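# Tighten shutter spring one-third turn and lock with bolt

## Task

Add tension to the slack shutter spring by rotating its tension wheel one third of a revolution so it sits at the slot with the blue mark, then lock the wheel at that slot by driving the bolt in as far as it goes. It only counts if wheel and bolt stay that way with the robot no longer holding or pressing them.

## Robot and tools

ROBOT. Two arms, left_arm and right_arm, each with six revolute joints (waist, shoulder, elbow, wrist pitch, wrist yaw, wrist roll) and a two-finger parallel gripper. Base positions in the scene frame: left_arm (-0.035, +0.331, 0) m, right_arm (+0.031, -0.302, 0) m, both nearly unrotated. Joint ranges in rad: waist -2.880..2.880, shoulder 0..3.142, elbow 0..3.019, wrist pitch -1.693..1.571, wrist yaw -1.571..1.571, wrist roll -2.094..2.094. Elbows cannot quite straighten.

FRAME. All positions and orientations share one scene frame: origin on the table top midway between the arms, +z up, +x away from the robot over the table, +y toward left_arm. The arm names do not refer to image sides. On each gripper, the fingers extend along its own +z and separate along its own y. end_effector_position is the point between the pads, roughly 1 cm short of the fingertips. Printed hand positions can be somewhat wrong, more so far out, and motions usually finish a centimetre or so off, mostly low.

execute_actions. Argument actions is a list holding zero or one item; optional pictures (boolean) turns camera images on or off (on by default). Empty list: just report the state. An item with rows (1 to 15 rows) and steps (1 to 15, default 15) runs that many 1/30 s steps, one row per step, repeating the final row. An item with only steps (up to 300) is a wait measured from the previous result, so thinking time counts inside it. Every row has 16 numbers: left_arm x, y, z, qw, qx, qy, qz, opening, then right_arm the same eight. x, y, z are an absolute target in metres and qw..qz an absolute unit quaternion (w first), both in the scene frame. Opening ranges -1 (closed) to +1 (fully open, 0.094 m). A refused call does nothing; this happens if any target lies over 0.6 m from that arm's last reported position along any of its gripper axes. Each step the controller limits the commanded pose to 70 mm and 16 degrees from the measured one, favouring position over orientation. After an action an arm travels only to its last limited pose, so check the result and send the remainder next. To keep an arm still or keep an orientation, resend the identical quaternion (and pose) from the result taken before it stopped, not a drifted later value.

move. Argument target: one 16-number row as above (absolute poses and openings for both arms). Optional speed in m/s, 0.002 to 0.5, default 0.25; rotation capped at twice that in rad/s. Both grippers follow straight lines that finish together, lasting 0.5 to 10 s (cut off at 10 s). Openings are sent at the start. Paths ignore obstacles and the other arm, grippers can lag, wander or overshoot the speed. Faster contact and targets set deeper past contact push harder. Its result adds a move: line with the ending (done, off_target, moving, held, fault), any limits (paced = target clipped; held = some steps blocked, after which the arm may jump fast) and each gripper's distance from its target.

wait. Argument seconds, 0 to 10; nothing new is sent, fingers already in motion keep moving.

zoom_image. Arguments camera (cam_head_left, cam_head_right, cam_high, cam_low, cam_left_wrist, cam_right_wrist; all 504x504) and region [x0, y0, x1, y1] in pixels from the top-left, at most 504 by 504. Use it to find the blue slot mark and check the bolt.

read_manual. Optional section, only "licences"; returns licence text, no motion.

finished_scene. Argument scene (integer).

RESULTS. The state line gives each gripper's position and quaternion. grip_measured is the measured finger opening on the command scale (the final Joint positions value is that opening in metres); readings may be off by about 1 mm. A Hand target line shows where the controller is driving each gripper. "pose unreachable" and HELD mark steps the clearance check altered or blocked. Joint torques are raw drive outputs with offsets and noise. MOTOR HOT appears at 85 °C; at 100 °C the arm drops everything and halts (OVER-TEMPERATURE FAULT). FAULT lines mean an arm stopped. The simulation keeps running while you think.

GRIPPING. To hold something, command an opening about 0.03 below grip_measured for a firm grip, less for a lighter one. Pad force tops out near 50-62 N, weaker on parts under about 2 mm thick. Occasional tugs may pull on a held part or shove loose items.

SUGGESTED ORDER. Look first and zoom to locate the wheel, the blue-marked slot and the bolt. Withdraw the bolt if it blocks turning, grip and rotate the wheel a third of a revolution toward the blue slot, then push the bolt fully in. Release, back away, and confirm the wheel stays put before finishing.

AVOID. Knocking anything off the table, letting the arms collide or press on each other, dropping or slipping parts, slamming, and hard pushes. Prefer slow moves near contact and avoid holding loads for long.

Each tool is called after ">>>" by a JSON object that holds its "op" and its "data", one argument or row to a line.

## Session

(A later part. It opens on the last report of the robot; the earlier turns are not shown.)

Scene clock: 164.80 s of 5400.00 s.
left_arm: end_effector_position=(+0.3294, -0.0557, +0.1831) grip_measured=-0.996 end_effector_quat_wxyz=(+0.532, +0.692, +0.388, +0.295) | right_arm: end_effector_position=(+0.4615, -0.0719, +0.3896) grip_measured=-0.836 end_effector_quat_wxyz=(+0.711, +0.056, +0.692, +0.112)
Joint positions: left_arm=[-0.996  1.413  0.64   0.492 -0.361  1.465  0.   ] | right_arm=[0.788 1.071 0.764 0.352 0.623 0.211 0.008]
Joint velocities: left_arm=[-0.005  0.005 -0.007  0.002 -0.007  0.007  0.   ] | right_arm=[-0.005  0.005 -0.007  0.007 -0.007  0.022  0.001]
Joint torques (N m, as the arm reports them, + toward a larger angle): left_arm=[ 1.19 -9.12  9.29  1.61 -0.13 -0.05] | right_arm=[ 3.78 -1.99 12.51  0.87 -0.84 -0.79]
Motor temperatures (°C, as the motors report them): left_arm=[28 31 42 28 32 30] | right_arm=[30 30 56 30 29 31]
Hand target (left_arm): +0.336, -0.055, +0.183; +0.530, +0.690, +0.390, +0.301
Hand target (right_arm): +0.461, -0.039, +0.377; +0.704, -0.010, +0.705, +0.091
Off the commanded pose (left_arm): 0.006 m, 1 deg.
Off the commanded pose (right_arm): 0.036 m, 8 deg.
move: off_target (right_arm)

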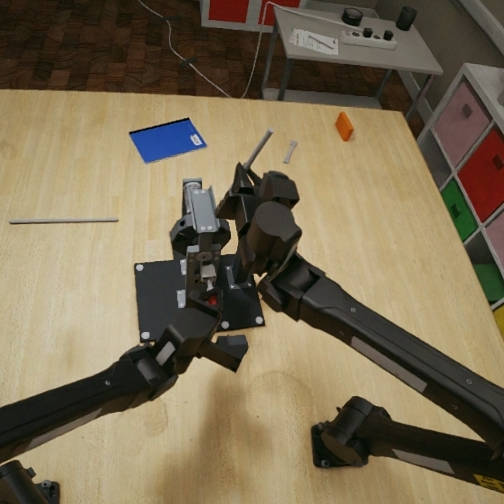

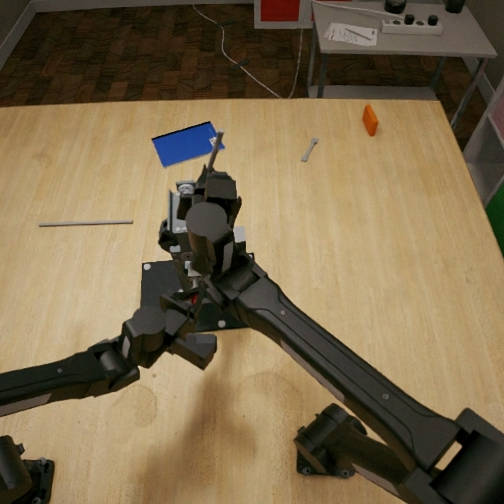

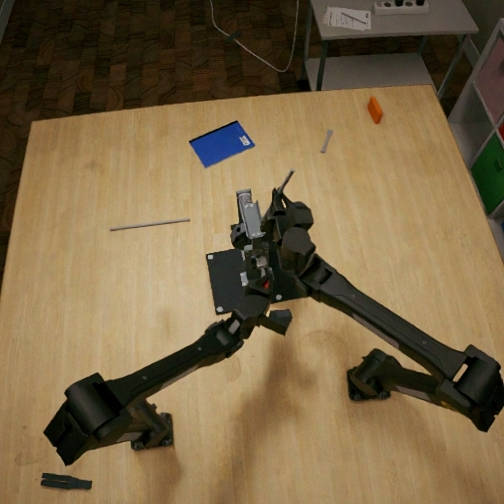

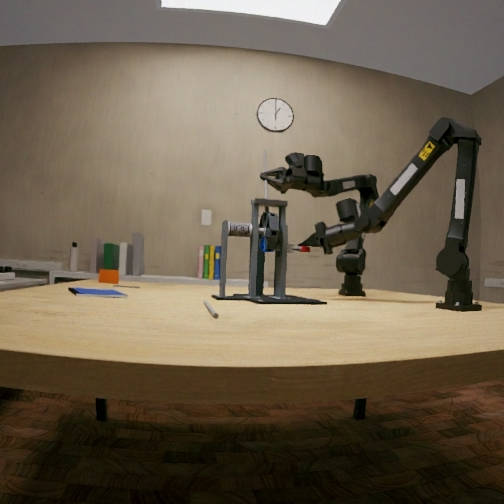

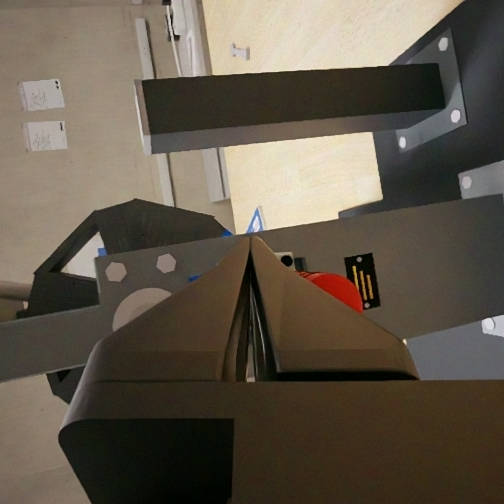

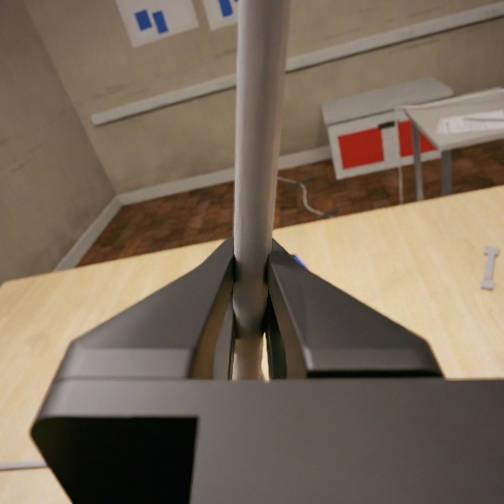

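>>> {"op": "move", "data": {
  "target": [0.285,-0.05,0.185,0.612,0.612,0.354,0.354,-1,0.463,-0.036,0.378,0.703,-0.01,0.707,0.09,-0.9],
  "speed": 0.1
}}

>>> {"op": "move", "data": {
  "target": [0.335,-0.055,0.18,0.612,0.612,0.354,0.354,0,0.463,-0.036,0.378,0.703,-0.01,0.707,0.09,-0.9],
  "speed": 0.06
}}

Scene clock: 170.57 s of 5400.00 s.
left_arm: end_effector_position=(+0.2861, -0.0458, +0.1880) grip_measured=-0.996 end_effector_quat_wxyz=(+0.610, +0.611, +0.360, +0.353) | right_arm: end_effector_position=(+0.4612, -0.0719, +0.3897) grip_measured=-0.836 end_effector_quat_wxyz=(+0.711, +0.059, +0.692, +0.109)
Joint positions: left_arm=[-1.106  1.498  0.488  1.002 -0.524  1.559  0.   ] | right_arm=[0.792 1.073 0.766 0.352 0.636 0.211 0.008]
Joint velocities: left_arm=[-0.005  0.005 -0.007  0.007 -0.037 -0.037 -0.001] | right_arm=[-0.005  0.005 -0.002 -0.007 -0.022 -0.022 -0.001]
Joint torques (N m, as the arm reports them, + toward a larger angle): left_arm=[-0.16 -7.74  6.71  2.48 -0.05 -0.06] | right_arm=[ 3.79 -1.93 12.54  0.81 -1.14 -0.79]
Motor temperatures (°C, as the motors report them): left_arm=[28 31 41 28 32 30] | right_arm=[30 30 55 30 29 31]
Hand target (left_arm): +0.284, -0.049, +0.185; +0.611, +0.612, +0.355, +0.355
Hand target (right_arm): +0.460, -0.038, +0.377; +0.703, -0.010, +0.705, +0.092
Off the commanded pose (left_arm): 0.005 m, 1 deg.
Off the commanded pose (right_arm): 0.038 m, 8 deg.
After step 90, 1.13 s passed at rest.
move: off_target (right_arm)

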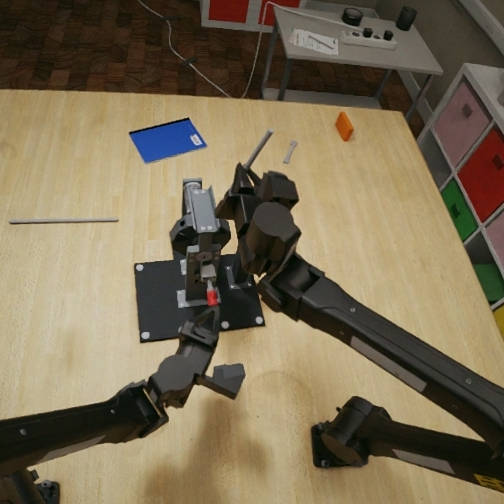

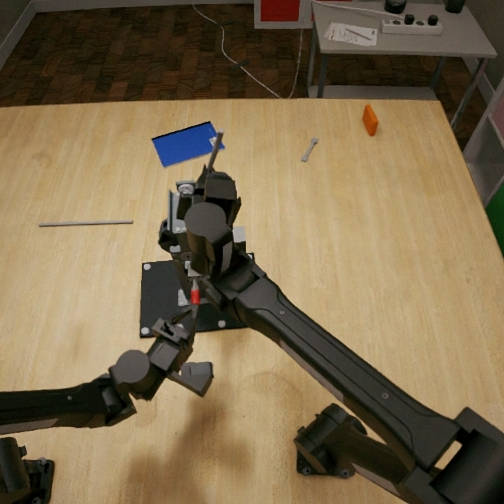

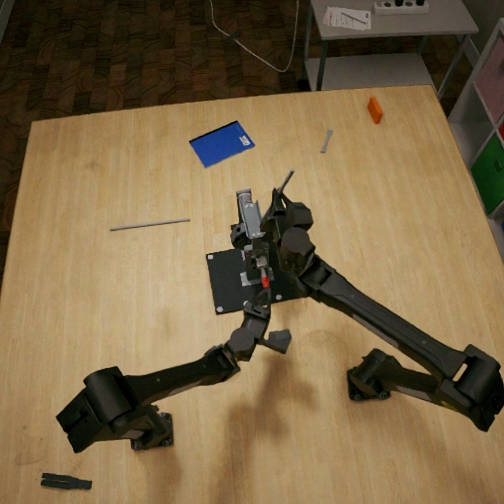

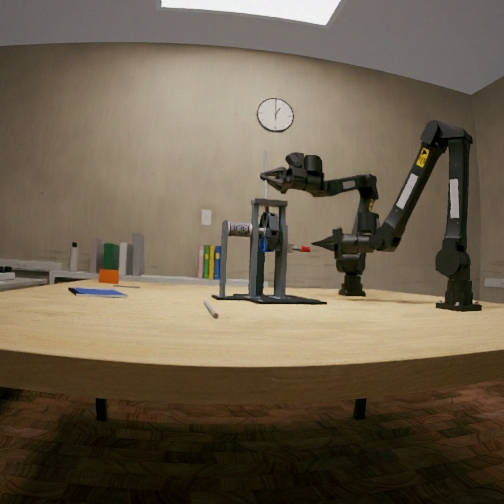

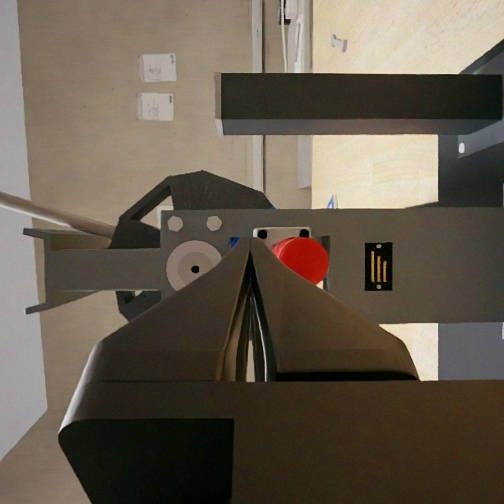

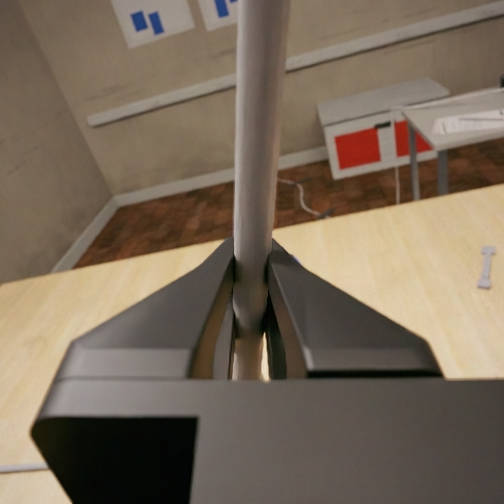

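Scene clock: 172.10 s of 5400.00 s.
left_arm: end_effector_position=(+0.3236, -0.0459, +0.1675) grip_measured=-0.003 end_effector_quat_wxyz=(+0.599, +0.627, +0.357, +0.349) | right_arm: end_effector_position=(+0.4613, -0.0721, +0.3895) grip_measured=-0.836 end_effector_quat_wxyz=(+0.711, +0.059, +0.692, +0.109)
Joint positions: left_arm=[-1.011  1.582  0.535  1.002 -0.416  1.563  0.047] | right_arm=[0.792 1.073 0.765 0.352 0.636 0.211 0.008]
Joint velocities: left_arm=[-0.005 -0.015 -0.007  0.017 -0.007 -0.007  0.   ] | right_arm=[-0.005  0.005  0.002 -0.002 -0.037 -0.037  0.   ]
Joint torques (N m, as the arm reports them, + toward a larger angle): left_arm=[ 1.05 -8.77  9.91  2.43  0.17 -0.03] | right_arm=[ 3.66 -1.92 12.61  0.82 -1.15 -0.76]
Motor temperatures (°C, as the motors report them): left_arm=[28 31 41 28 32 30] | right_arm=[30 30 55 30 30 31]
Hand target (left_arm): +0.335, -0.055, +0.180; +0.612, +0.612, +0.353, +0.355
Hand target (right_arm): +0.460, -0.038, +0.377; +0.703, -0.010, +0.705, +0.092
Off the commanded pose (left_arm): 0.019 m, 2 deg.
Off the commanded pose (right_arm): 0.038 m, 8 deg.
move: off_target (left_arm, right_arm)

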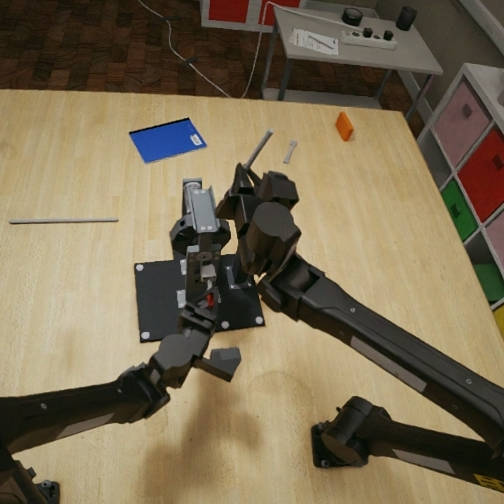

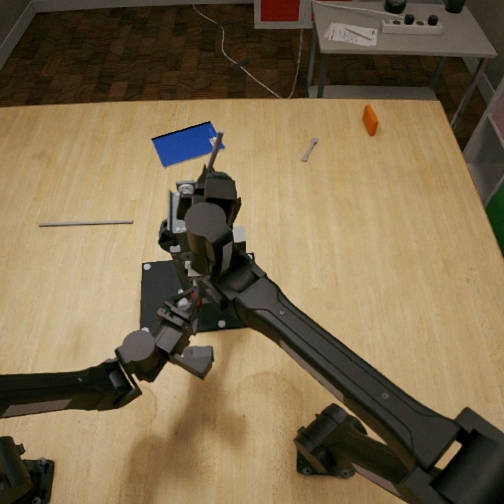

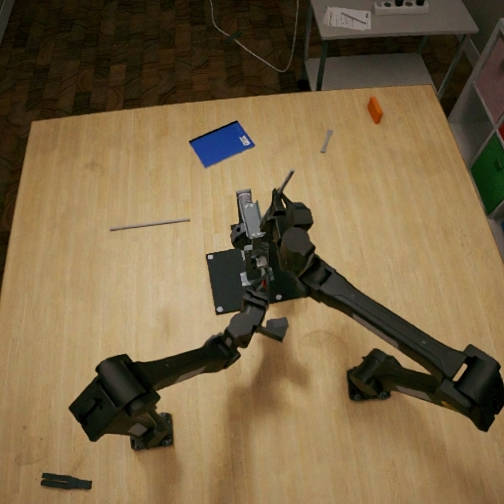

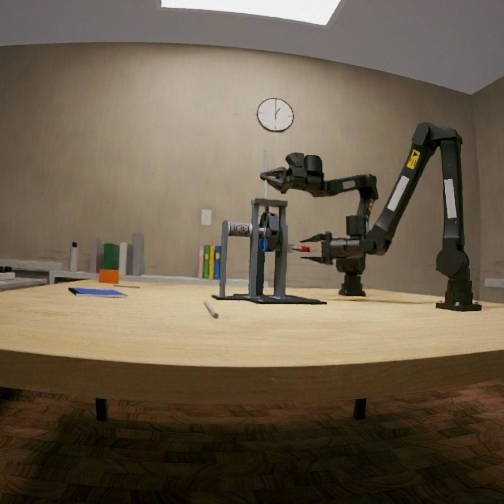

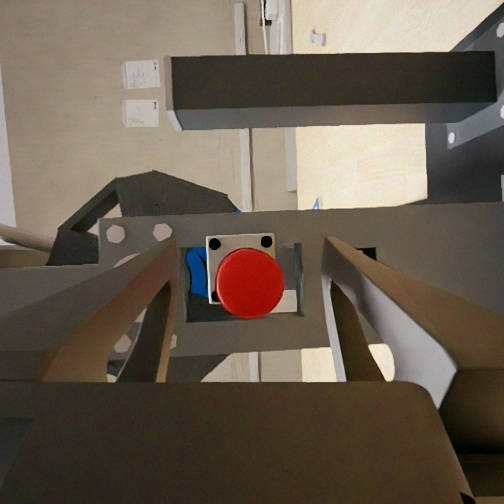

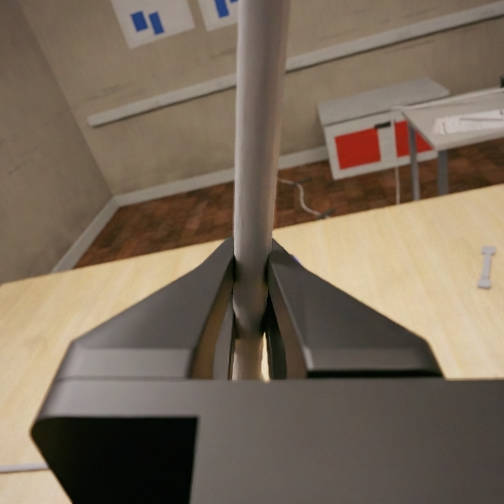

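>>> {"op": "execute_actions", "data": {
  "actions": [
    {"rows":[[0.335,-0.055,0.18,0.612,0.612,0.354,0.354,-0.75,0.464,-0.06,0.385,0.70,0.02,0.706,0.115,-0.9]]}
  ],
  "pictures": false
}}

>>> {"op": "execute_actions", "data": {
  "actions": [
    {"rows":[[0.365,-0.048,0.18,0.604,0.604,0.367,0.367,-0.75,0.465,-0.072,0.387,0.696,0.043,0.705,0.135,-0.9]]}
  ],
  "pictures": false
}}

>>> {"op": "move", "data": {
  "target": [0.385,-0.046,0.183,0.6,0.6,0.374,0.374,-0.75,0.469,-0.115,0.372,0.675,0.115,0.698,0.205,-0.9],
  "speed": 0.015
}}

Scene clock: 180.60 s of 5400.00 s.
left_arm: end_effector_position=(+0.3240, -0.0463, +0.1697) grip_measured=-0.653 end_effector_quat_wxyz=(+0.600, +0.625, +0.354, +0.351) | right_arm: end_effector_position=(+0.4631, -0.0739, +0.3897) grip_measured=-0.836 end_effector_quat_wxyz=(+0.706, +0.058, +0.695, +0.126)
Joint positions: left_arm=[-1.011  1.582  0.537  1.01  -0.417  1.571  0.016] | right_arm=[0.774 1.063 0.765 0.332 0.592 0.24  0.008]
Joint velocities: left_arm=[-0.015 -0.005  0.002 -0.007 -0.051  0.066  0.001] | right_arm=[-0.005 -0.005  0.012 -0.012 -0.007 -0.022  0.   ]
Joint torques (N m, as the arm reports them, + toward a larger angle): left_arm=[ 0.98 -8.89  9.68  2.05  0.16 -0.12] | right_arm=[ 0.82 -4.71 11.7   0.31 -1.09 -0.37]
Motor temperatures (°C, as the motors report them): left_arm=[28 31 41 28 31 30] | right_arm=[30 29 55 30 30 32]
Hand target (left_arm): +0.334, -0.054, +0.180; +0.612, +0.612, +0.354, +0.354
Hand target (right_arm): +0.463, -0.060, +0.385; +0.700, +0.020, +0.705, +0.116
Off the commanded pose (left_arm): 0.017 m, 2 deg.
Off the commanded pose (right_arm): 0.015 m, 5 deg.
Steps of this call (steps 1 to 90: nothing new was sent; then 5.00 s passed at rest; steps 91 to 105: all 15 steps of this action). Readings (end_effector_position):
91: left_arm (+0.3236, -0.0459, +0.1675) | right_arm (+0.4611, -0.0706, +0.3905)
92: left_arm (+0.3236, -0.0459, +0.1675) | right_arm (+0.4613, -0.0705, +0.3910)
94: left_arm (+0.3240, -0.0463, +0.1697) | right_arm (+0.4626, -0.0729, +0.3903)
98: left_arm (+0.3240, -0.0463, +0.1697) | right_arm (+0.4631, -0.0739, +0.3898)
105: the state above

Scene clock: 181.10 s of 5400.00 s.
left_arm: end_effector_position=(+0.3384, -0.0451, +0.1697) grip_measured=-0.653 end_effector_quat_wxyz=(+0.600, +0.623, +0.356, +0.354) | right_arm: end_effector_position=(+0.4662, -0.0826, +0.3870) grip_measured=-0.836 end_effector_quat_wxyz=(+0.698, +0.075, +0.698, +0.142)
Joint positions: left_arm=[-0.981  1.601  0.559  1.01  -0.395  1.573  0.016] | right_arm=[0.747 1.053 0.761 0.309 0.565 0.299 0.008]
Joint velocities: left_arm=[-0.005  0.005 -0.012  0.017 -0.066  0.037  0.   ] | right_arm=[-0.005 -0.024 -0.002 -0.012 -0.007  0.051  0.   ]
Joint torques (N m, as the arm reports them, + toward a larger angle): left_arm=[ 2.9  -8.36 11.45  1.58 -0.17 -0.13] | right_arm=[ 0.59 -5.43 11.52  0.65 -0.97 -0.34]
Motor temperatures (°C, as the motors report them): left_arm=[28 31 41 28 31 30] | right_arm=[30 29 55 30 30 32]
Hand target (left_arm): +0.364, -0.047, +0.180; +0.604, +0.605, +0.367, +0.368
Hand target (right_arm): +0.465, -0.072, +0.387; +0.696, +0.044, +0.704, +0.135
Off the commanded pose (left_arm): 0.029 m, 3 deg.
Off the commanded pose (right_arm): 0.011 m, 4 deg.
Steps of this call (steps 1 to 15: all 15 steps of this action). Readings (end_effector_position):
1: left_arm (+0.3251, -0.0464, +0.1695) | right_arm (+0.4632, -0.0738, +0.3900)
2: left_arm (+0.3271, -0.0461, +0.1697) | right_arm (+0.4637, -0.0753, +0.3899)
4: left_arm (+0.3322, -0.0452, +0.1698) | right_arm (+0.4652, -0.0802, +0.3880)
8: left_arm (+0.3381, -0.0450, +0.1695) | right_arm (+0.4662, -0.0826, +0.3871)
15: the state above

Scene clock: 186.73 s of 5400.00 s.
left_arm: end_effector_position=(+0.3392, -0.0452, +0.1698) grip_measured=-0.653 end_effector_quat_wxyz=(+0.601, +0.624, +0.354, +0.352) | right_arm: end_effector_position=(+0.4682, -0.1075, +0.3724) grip_measured=-0.836 end_effector_quat_wxyz=(+0.674, +0.117, +0.697, +0.216)
Joint positions: left_arm=[-0.976  1.601  0.559  1.01  -0.384  1.573  0.016] | right_arm=[0.658 1.011 0.704 0.309 0.425 0.476 0.008]
Joint velocities: left_arm=[-0.005 -0.005  0.007  0.007  0.022 -0.007 -0.001] | right_arm=[ 0.005 -0.034 -0.002 -0.002  0.007  0.007  0.   ]
Joint torques (N m, as the arm reports them, + toward a larger angle): left_arm=[ 4.98 -7.7  13.92  0.74 -0.2  -0.13] | right_arm=[-1.8  -5.98 10.32  0.79 -0.18 -0.04]
Motor temperatures (°C, as the motors report them): left_arm=[28 31 42 28 31 30] | right_arm=[30 30 54 30 30 31]
Hand target (left_arm): +0.382, -0.042, +0.184; +0.600, +0.600, +0.374, +0.375
Hand target (right_arm): +0.469, -0.115, +0.372; +0.675, +0.116, +0.699, +0.206
Off the commanded pose (left_arm): 0.048 m, 4 deg.
Off the commanded pose (right_arm): 0.008 m, 1 deg.
move: off_target (left_arm)

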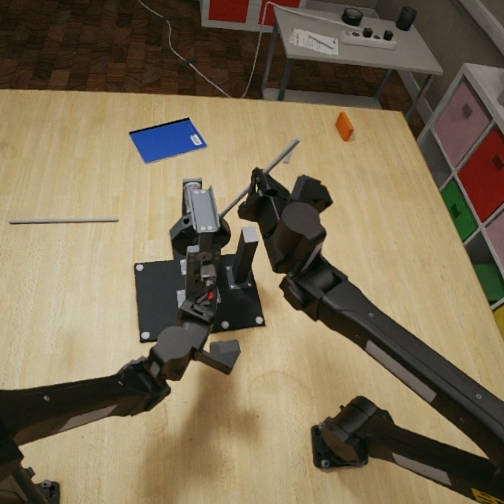

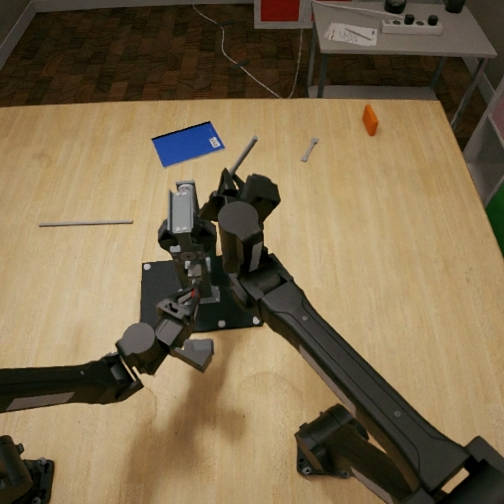

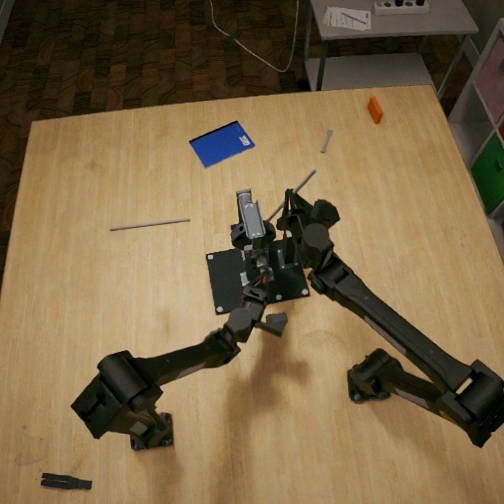

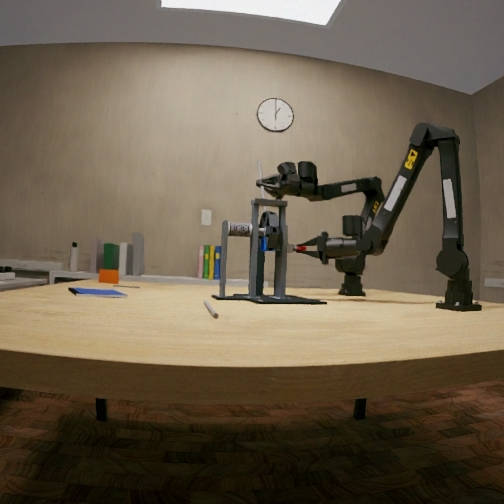

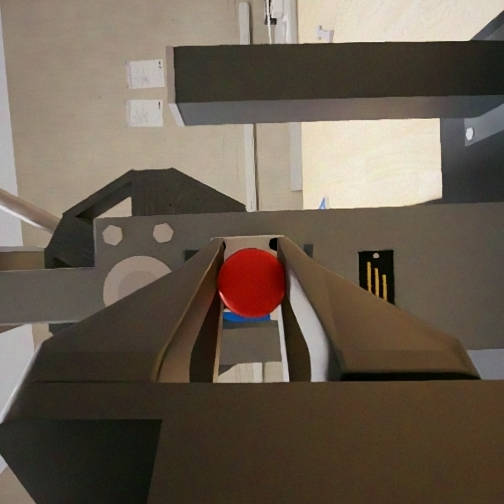

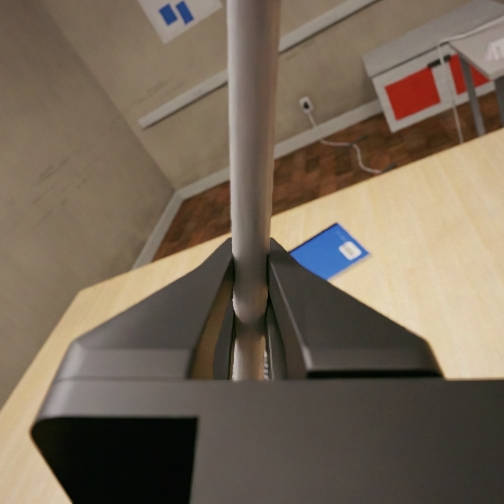

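Partly in. Unload again.

>>> {"op": "move", "data": {
  "target": [0.385,-0.046,0.181,0.6,0.6,0.374,0.374,-0.75,0.464,-0.047,0.385,0.70,0.008,0.708,0.107,-0.9],
  "speed": 0.06
}}

>>> {"op": "zoom_image", "data": {
  "camera": "cam_head_left",
  "region": [170,240,260,320]
}}

Scene clock: 191.80 s of 5400.00 s.
left_arm: end_effector_position=(+0.3453, -0.0445, +0.1697) grip_measured=-0.653 end_effector_quat_wxyz=(+0.600, +0.622, +0.356, +0.355) | right_arm: end_effector_position=(+0.4624, -0.0780, +0.3855) grip_measured=-0.836 end_effector_quat_wxyz=(+0.701, +0.068, +0.699, +0.125)
Joint positions: left_arm=[-0.966  1.609  0.57   1.01  -0.382  1.574  0.016] | right_arm=[0.771 1.057 0.761 0.312 0.604 0.266 0.008]
Joint velocities: left_arm=[ 0.005  0.005 -0.012 -0.012  0.022 -0.037  0.002] | right_arm=[-0.005 -0.005 -0.012 -0.012  0.007 -0.007  0.   ]
Joint torques (N m, as the arm reports them, + toward a larger angle): left_arm=[ 4.15 -7.85 13.24  1.02 -0.3  -0.14] | right_arm=[ 3.42 -2.5  13.58  1.2  -0.77 -0.87]
Motor temperatures (°C, as the motors report them): left_arm=[28 31 43 28 31 30] | right_arm=[30 30 54 30 29 31]
Hand target (left_arm): +0.382, -0.043, +0.181; +0.600, +0.600, +0.374, +0.375
Hand target (right_arm): +0.462, -0.048, +0.385; +0.700, +0.008, +0.706, +0.107
Off the commanded pose (left_arm): 0.041 m, 4 deg.
Off the commanded pose (right_arm): 0.031 m, 7 deg.
move: off_target (left_arm, right_arm)

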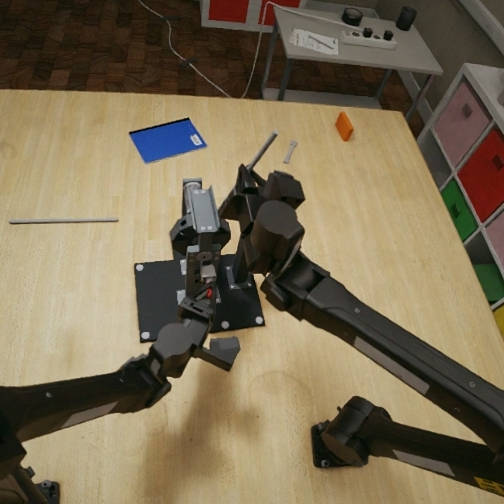

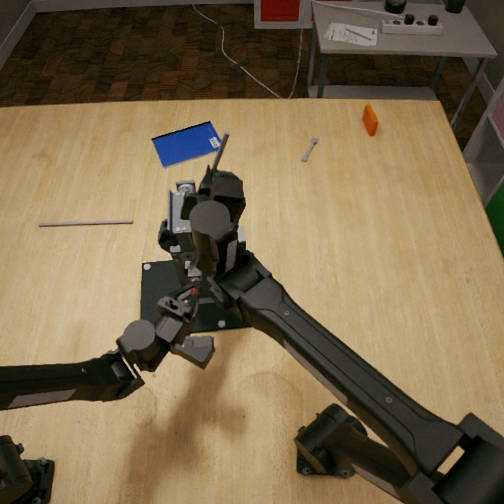

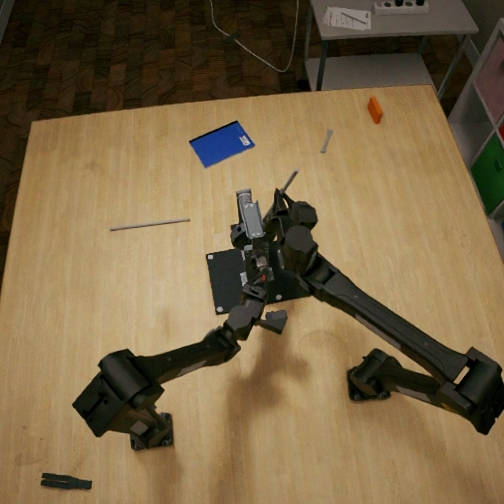

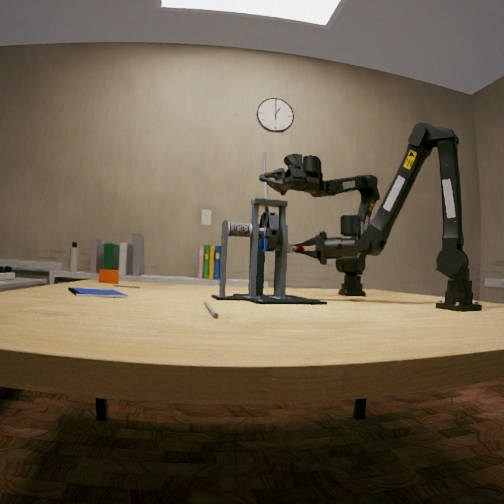

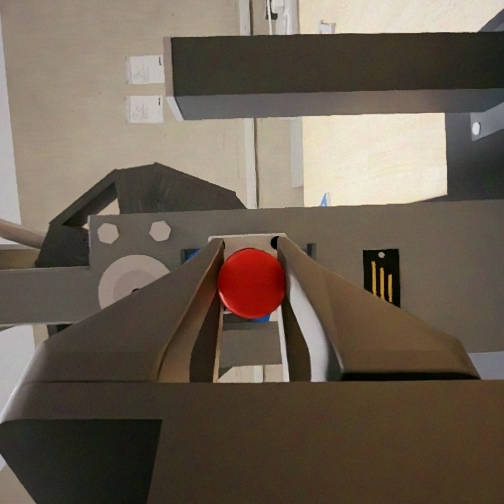

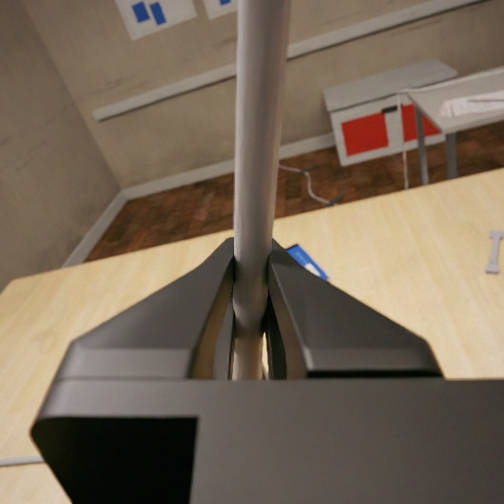

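Region (170, 240, 260, 320) of cam_head_left's 504x504 image, scaled by 5.600, with more detail than that image has.

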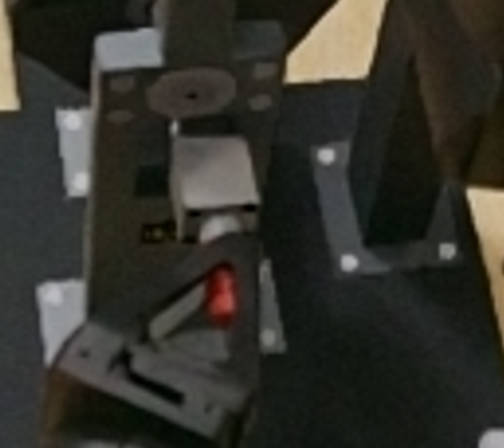

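Home.

>>> {"op": "move", "data": {
  "target": [0.355,-0.05,0.18,0.604,0.61,0.36,0.36,-0.75,0.47,-0.125,0.365,0.668,0.135,0.696,0.225,-0.9],
  "speed": 0.06
}}

>>> {"op": "execute_actions", "data": {
  "actions": [
    {"rows":[[0.355,-0.05,0.18,0.604,0.61,0.36,0.36,0,0.47,-0.125,0.365,0.668,0.135,0.696,0.225,-0.3]],"steps":10}
  ],
  "pictures": false
}}

>>> {"op": "move", "data": {
  "target": [0.30,-0.02,0.185,0.604,0.61,0.36,0.36,0,0.40,-0.135,0.37,0.668,0.135,0.696,0.225,-0.3],
  "speed": 0.12
}}

Scene clock: 197.70 s of 5400.00 s.
left_arm: end_effector_position=(+0.3445, -0.0443, +0.1689) grip_measured=-0.653 end_effector_quat_wxyz=(+0.599, +0.623, +0.356, +0.355) | right_arm: end_effector_position=(+0.4686, -0.1147, +0.3680) grip_measured=-0.836 end_effector_quat_wxyz=(+0.665, +0.134, +0.695, +0.239)
Joint positions: left_arm=[-0.967  1.609  0.568  1.01  -0.384  1.575  0.016] | right_arm=[0.632 1.001 0.688 0.312 0.389 0.536 0.008]
Joint velocities: left_arm=[-0.024 -0.005  0.007  0.007  0.022 -0.007 -0.   ] | right_arm=[-0.015 -0.005  0.007  0.017  0.007 -0.051  0.001]
Joint torques (N m, as the arm reports them, + toward a larger angle): left_arm=[  0.8  -10.66   9.51   1.13  -0.33  -0.14] | right_arm=[-2.21 -5.81  9.82  1.09 -0.03 -0.03]
Motor temperatures (°C, as the motors report them): left_arm=[28 31 43 28 31 30] | right_arm=[30 30 55 30 29 31]
Hand target (left_arm): +0.354, -0.050, +0.180; +0.605, +0.611, +0.361, +0.361
Hand target (right_arm): +0.470, -0.125, +0.365; +0.667, +0.137, +0.696, +0.226
Off the commanded pose (left_arm): 0.016 m, 2 deg.
Off the commanded pose (right_arm): 0.011 m, 2 deg.
After step 90, 0.60 s passed at rest.
move: off_target (left_arm, right_arm)

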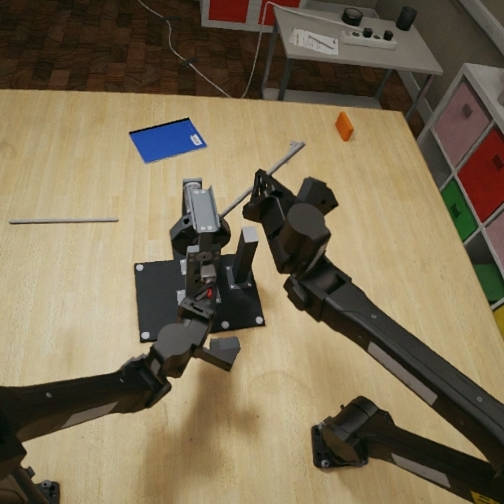

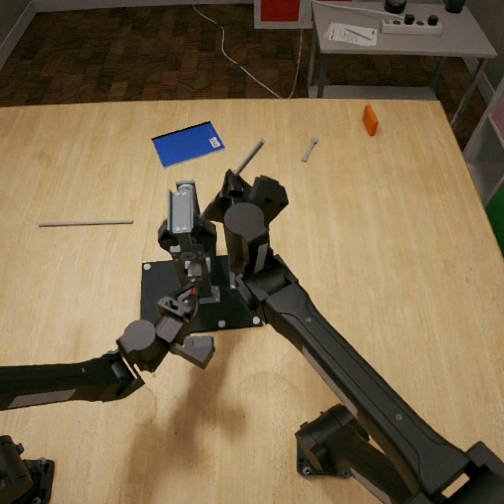

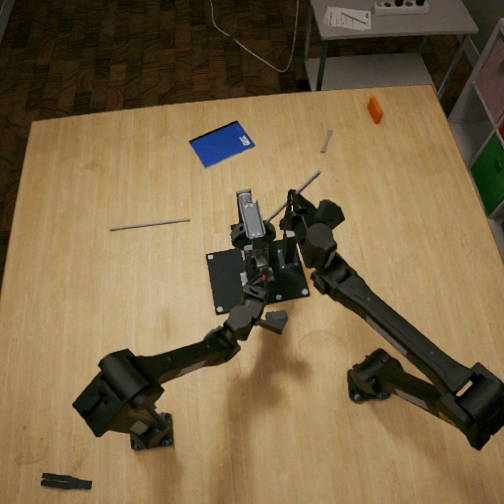

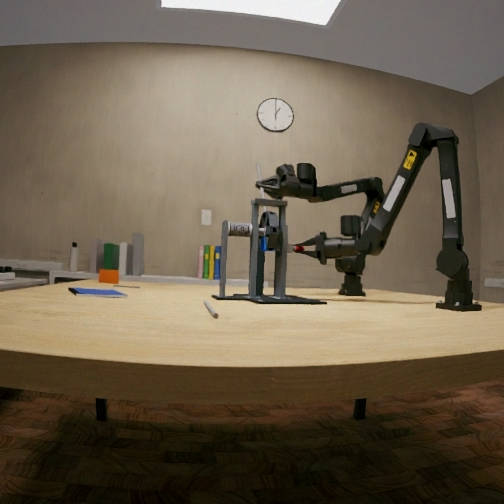

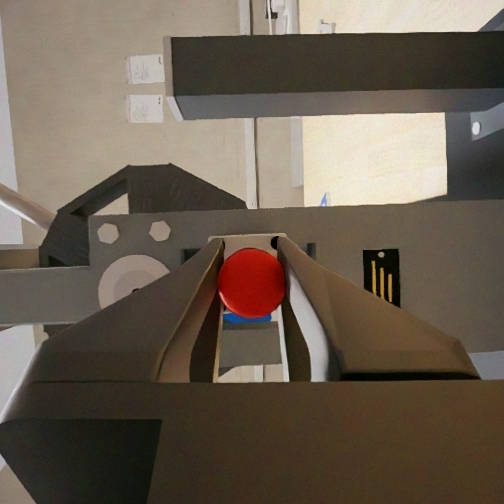

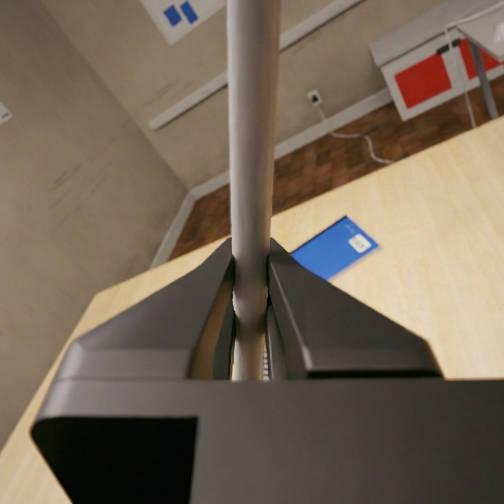

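Scene clock: 198.03 s of 5400.00 s.
left_arm: end_effector_position=(+0.3454, -0.0431, +0.1691) grip_measured=-0.003 end_effector_quat_wxyz=(+0.598, +0.621, +0.359, +0.358) | right_arm: end_effector_position=(+0.4684, -0.1186, +0.3612) grip_measured=-0.302 end_effector_quat_wxyz=(+0.663, +0.134, +0.698, +0.233)
Joint positions: left_arm=[-0.967  1.609  0.568  1.01  -0.392  1.575  0.047] | right_arm=[0.625 1.    0.676 0.312 0.389 0.533 0.033]
Joint velocities: left_arm=[-0.005 -0.015  0.002 -0.012 -0.007  0.007 -0.001] | right_arm=[-0.005  0.005 -0.017  0.012 -0.022  0.022 -0.   ]
Joint torques (N m, as the arm reports them, + toward a larger angle): left_arm=[  0.73 -10.18   9.6    1.18  -0.05  -0.15] | right_arm=[-1.48 -5.67 10.99  1.18  0.01 -0.03]
Motor temperatures (°C, as the motors report them): left_arm=[28 31 43 28 31 30] | right_arm=[30 30 55 30 29 31]
Hand target (left_arm): +0.355, -0.050, +0.180; +0.605, +0.611, +0.361, +0.361
Hand target (right_arm): +0.470, -0.125, +0.365; +0.668, +0.135, +0.696, +0.225
Off the commanded pose (left_arm): 0.016 m, 1 deg.
Off the commanded pose (right_arm): 0.008 m, 1 deg.
Steps of this call (steps 1 to 10: all 10 steps of this action). Readings (end_effector_position):
1: left_arm (+0.3447, -0.0439, +0.1689) | right_arm (+0.4686, -0.1147, +0.3680)
2: left_arm (+0.3452, -0.0432, +0.1689) | right_arm (+0.4685, -0.1154, +0.3672)
4: left_arm (+0.3454, -0.0431, +0.1691) | right_arm (+0.4684, -0.1171, +0.3644)
8: left_arm (+0.3454, -0.0431, +0.1691) | right_arm (+0.4684, -0.1186, +0.3612)
10: the state above

Scene clock: 199.23 s of 5400.00 s.
left_arm: end_effector_position=(+0.3031, -0.0184, +0.1756) grip_measured=-0.003 end_effector_quat_wxyz=(+0.595, +0.620, +0.362, +0.362) | right_arm: end_effector_position=(+0.4016, -0.1382, +0.3737) grip_measured=-0.302 end_effector_quat_wxyz=(+0.672, +0.143, +0.690, +0.230)
Joint positions: left_arm=[-1.027  1.494  0.451  1.01  -0.464  1.575  0.047] | right_arm=[0.71  0.766 0.581 0.195 0.495 0.529 0.033]
Joint velocities: left_arm=[ 0.005 -0.005 -0.022  0.012 -0.095 -0.051 -0.001] | right_arm=[-0.015  0.005  0.007 -0.002  0.037 -0.022 -0.001]
Joint torques (N m, as the arm reports them, + toward a larger angle): left_arm=[ -0.28 -10.37   6.5    1.6   -0.05  -0.16] | right_arm=[ 0.62 -2.06 11.22  0.69  0.09 -0.06]
Motor temperatures (°C, as the motors report them): left_arm=[28 31 42 28 31 30] | right_arm=[30 30 54 30 29 31]
Hand target (left_arm): +0.300, -0.020, +0.186; +0.605, +0.611, +0.361, +0.360
Hand target (right_arm): +0.400, -0.134, +0.371; +0.669, +0.134, +0.696, +0.224
Off the commanded pose (left_arm): 0.010 m, 2 deg.
Off the commanded pose (right_arm): 0.005 m, 1 deg.
move: done

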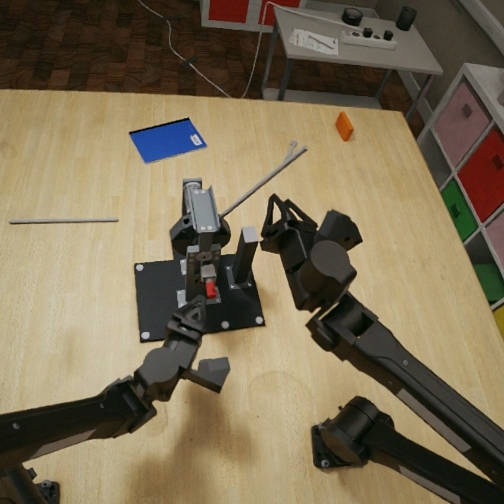

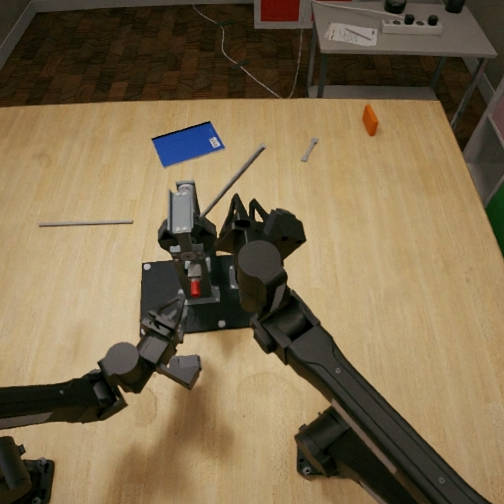

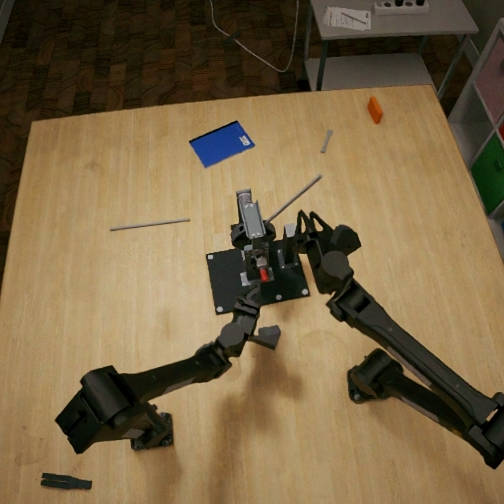

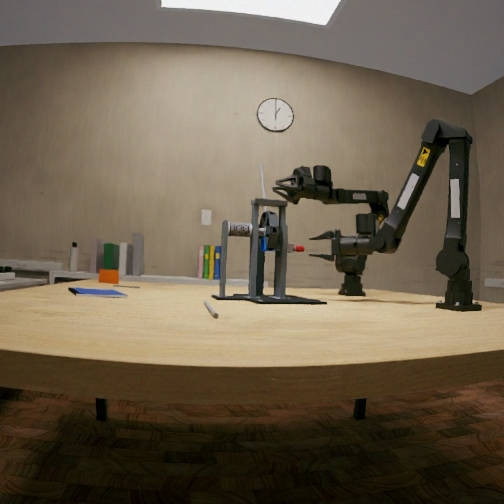

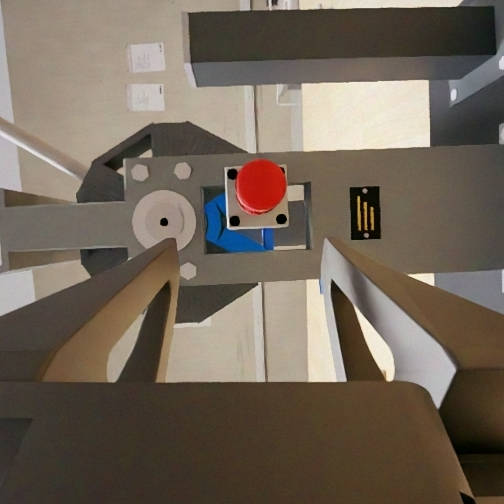

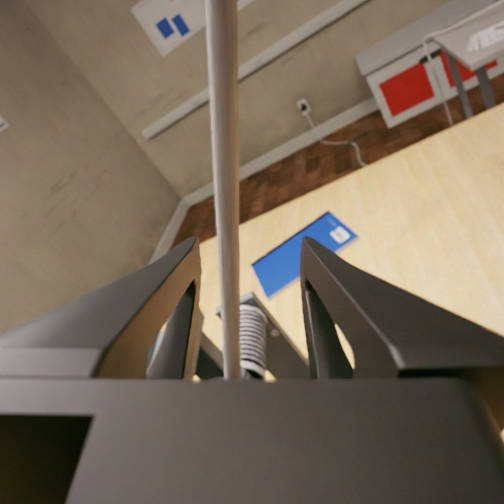

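>>> {"op": "execute_actions", "data": {
  "actions": []
}}

Scene clock: 201.70 s of 5400.00 s.
left_arm: end_effector_position=(+0.3031, -0.0184, +0.1756) grip_measured=-0.003 end_effector_quat_wxyz=(+0.595, +0.620, +0.362, +0.362) | right_arm: end_effector_position=(+0.4016, -0.1382, +0.3737) grip_measured=-0.302 end_effector_quat_wxyz=(+0.672, +0.142, +0.690, +0.230)
Joint positions: left_arm=[-1.027  1.494  0.451  1.01  -0.464  1.575  0.047] | right_arm=[0.71  0.766 0.581 0.194 0.495 0.529 0.033]
Joint velocities: left_arm=[-0.024 -0.005 -0.002  0.012 -0.037  0.007 -0.   ] | right_arm=[ 0.005  0.005 -0.002 -0.017  0.022  0.007  0.001]
Joint torques (N m, as the arm reports them, + toward a larger angle): left_arm=[ -0.13 -10.7    6.52   1.54  -0.05  -0.16] | right_arm=[ 0.75 -1.77 11.19  0.72  0.09 -0.05]
Motor temperatures (°C, as the motors report them): left_arm=[28 31 42 28 31 30] | right_arm=[30 30 54 30 29 31]
Hand target (left_arm): +0.300, -0.020, +0.186; +0.605, +0.611, +0.361, +0.360
Hand target (right_arm): +0.400, -0.134, +0.371; +0.669, +0.134, +0.696, +0.224
Off the commanded pose (left_arm): 0.010 m, 2 deg.
Off the commanded pose (right_arm): 0.005 m, 1 deg.
Steps of this call (steps 1 to 74: nothing new was sent). Readings (end_effector_position):
1: left_arm (+0.3031, -0.0184, +0.1756) | right_arm (+0.4016, -0.1382, +0.3737)
2: left_arm (+0.3031, -0.0184, +0.1756) | right_arm (+0.4016, -0.1382, +0.3737)
4: left_arm (+0.3031, -0.0184, +0.1756) | right_arm (+0.4016, -0.1382, +0.3737)
8: left_arm (+0.3031, -0.0184, +0.1756) | right_arm (+0.4016, -0.1382, +0.3737)
74: the state above

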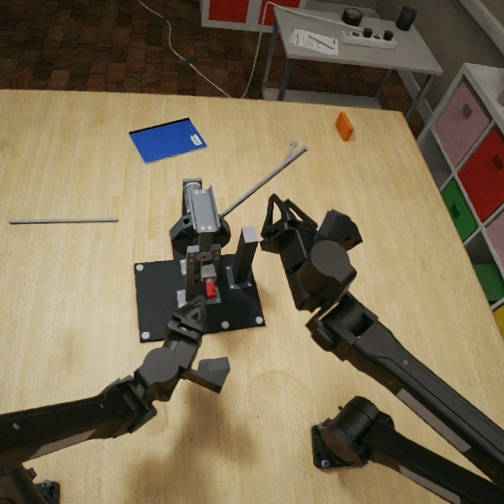

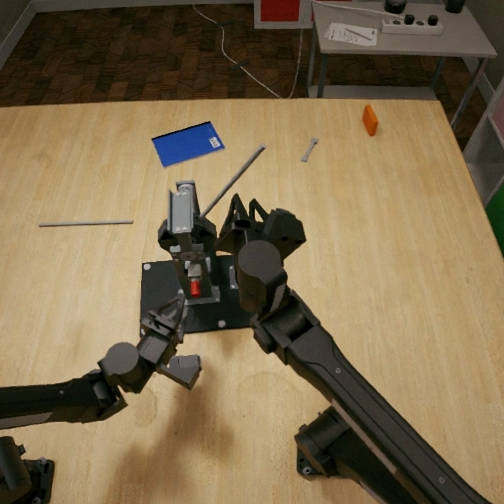

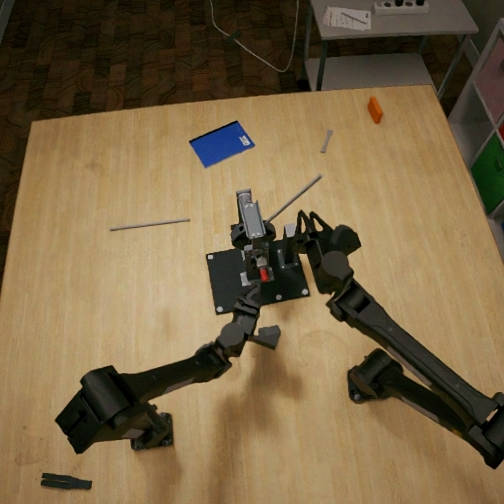

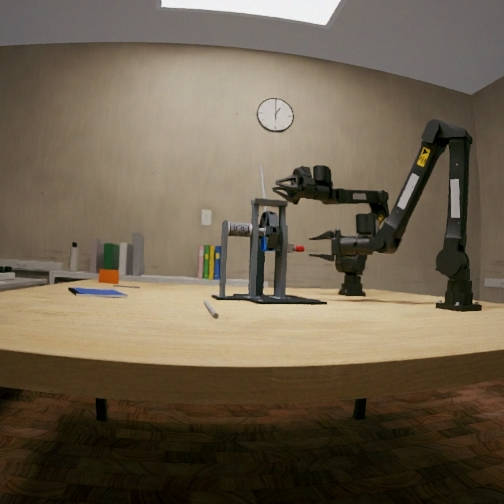

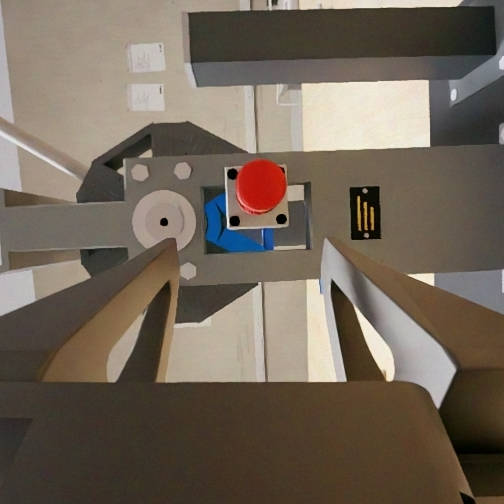

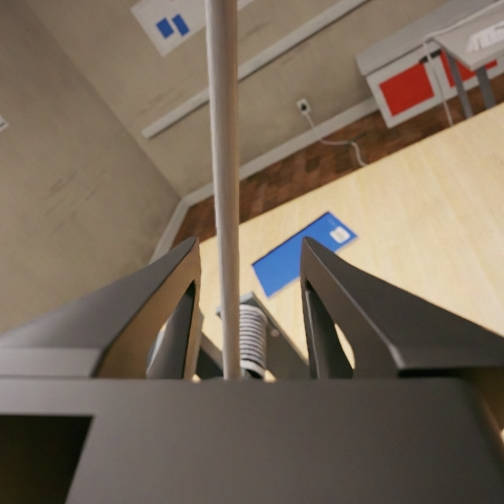

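>>> {"op": "finished_scene", "data": {
  "scene": 2
}}

The scene is finished: the task was done.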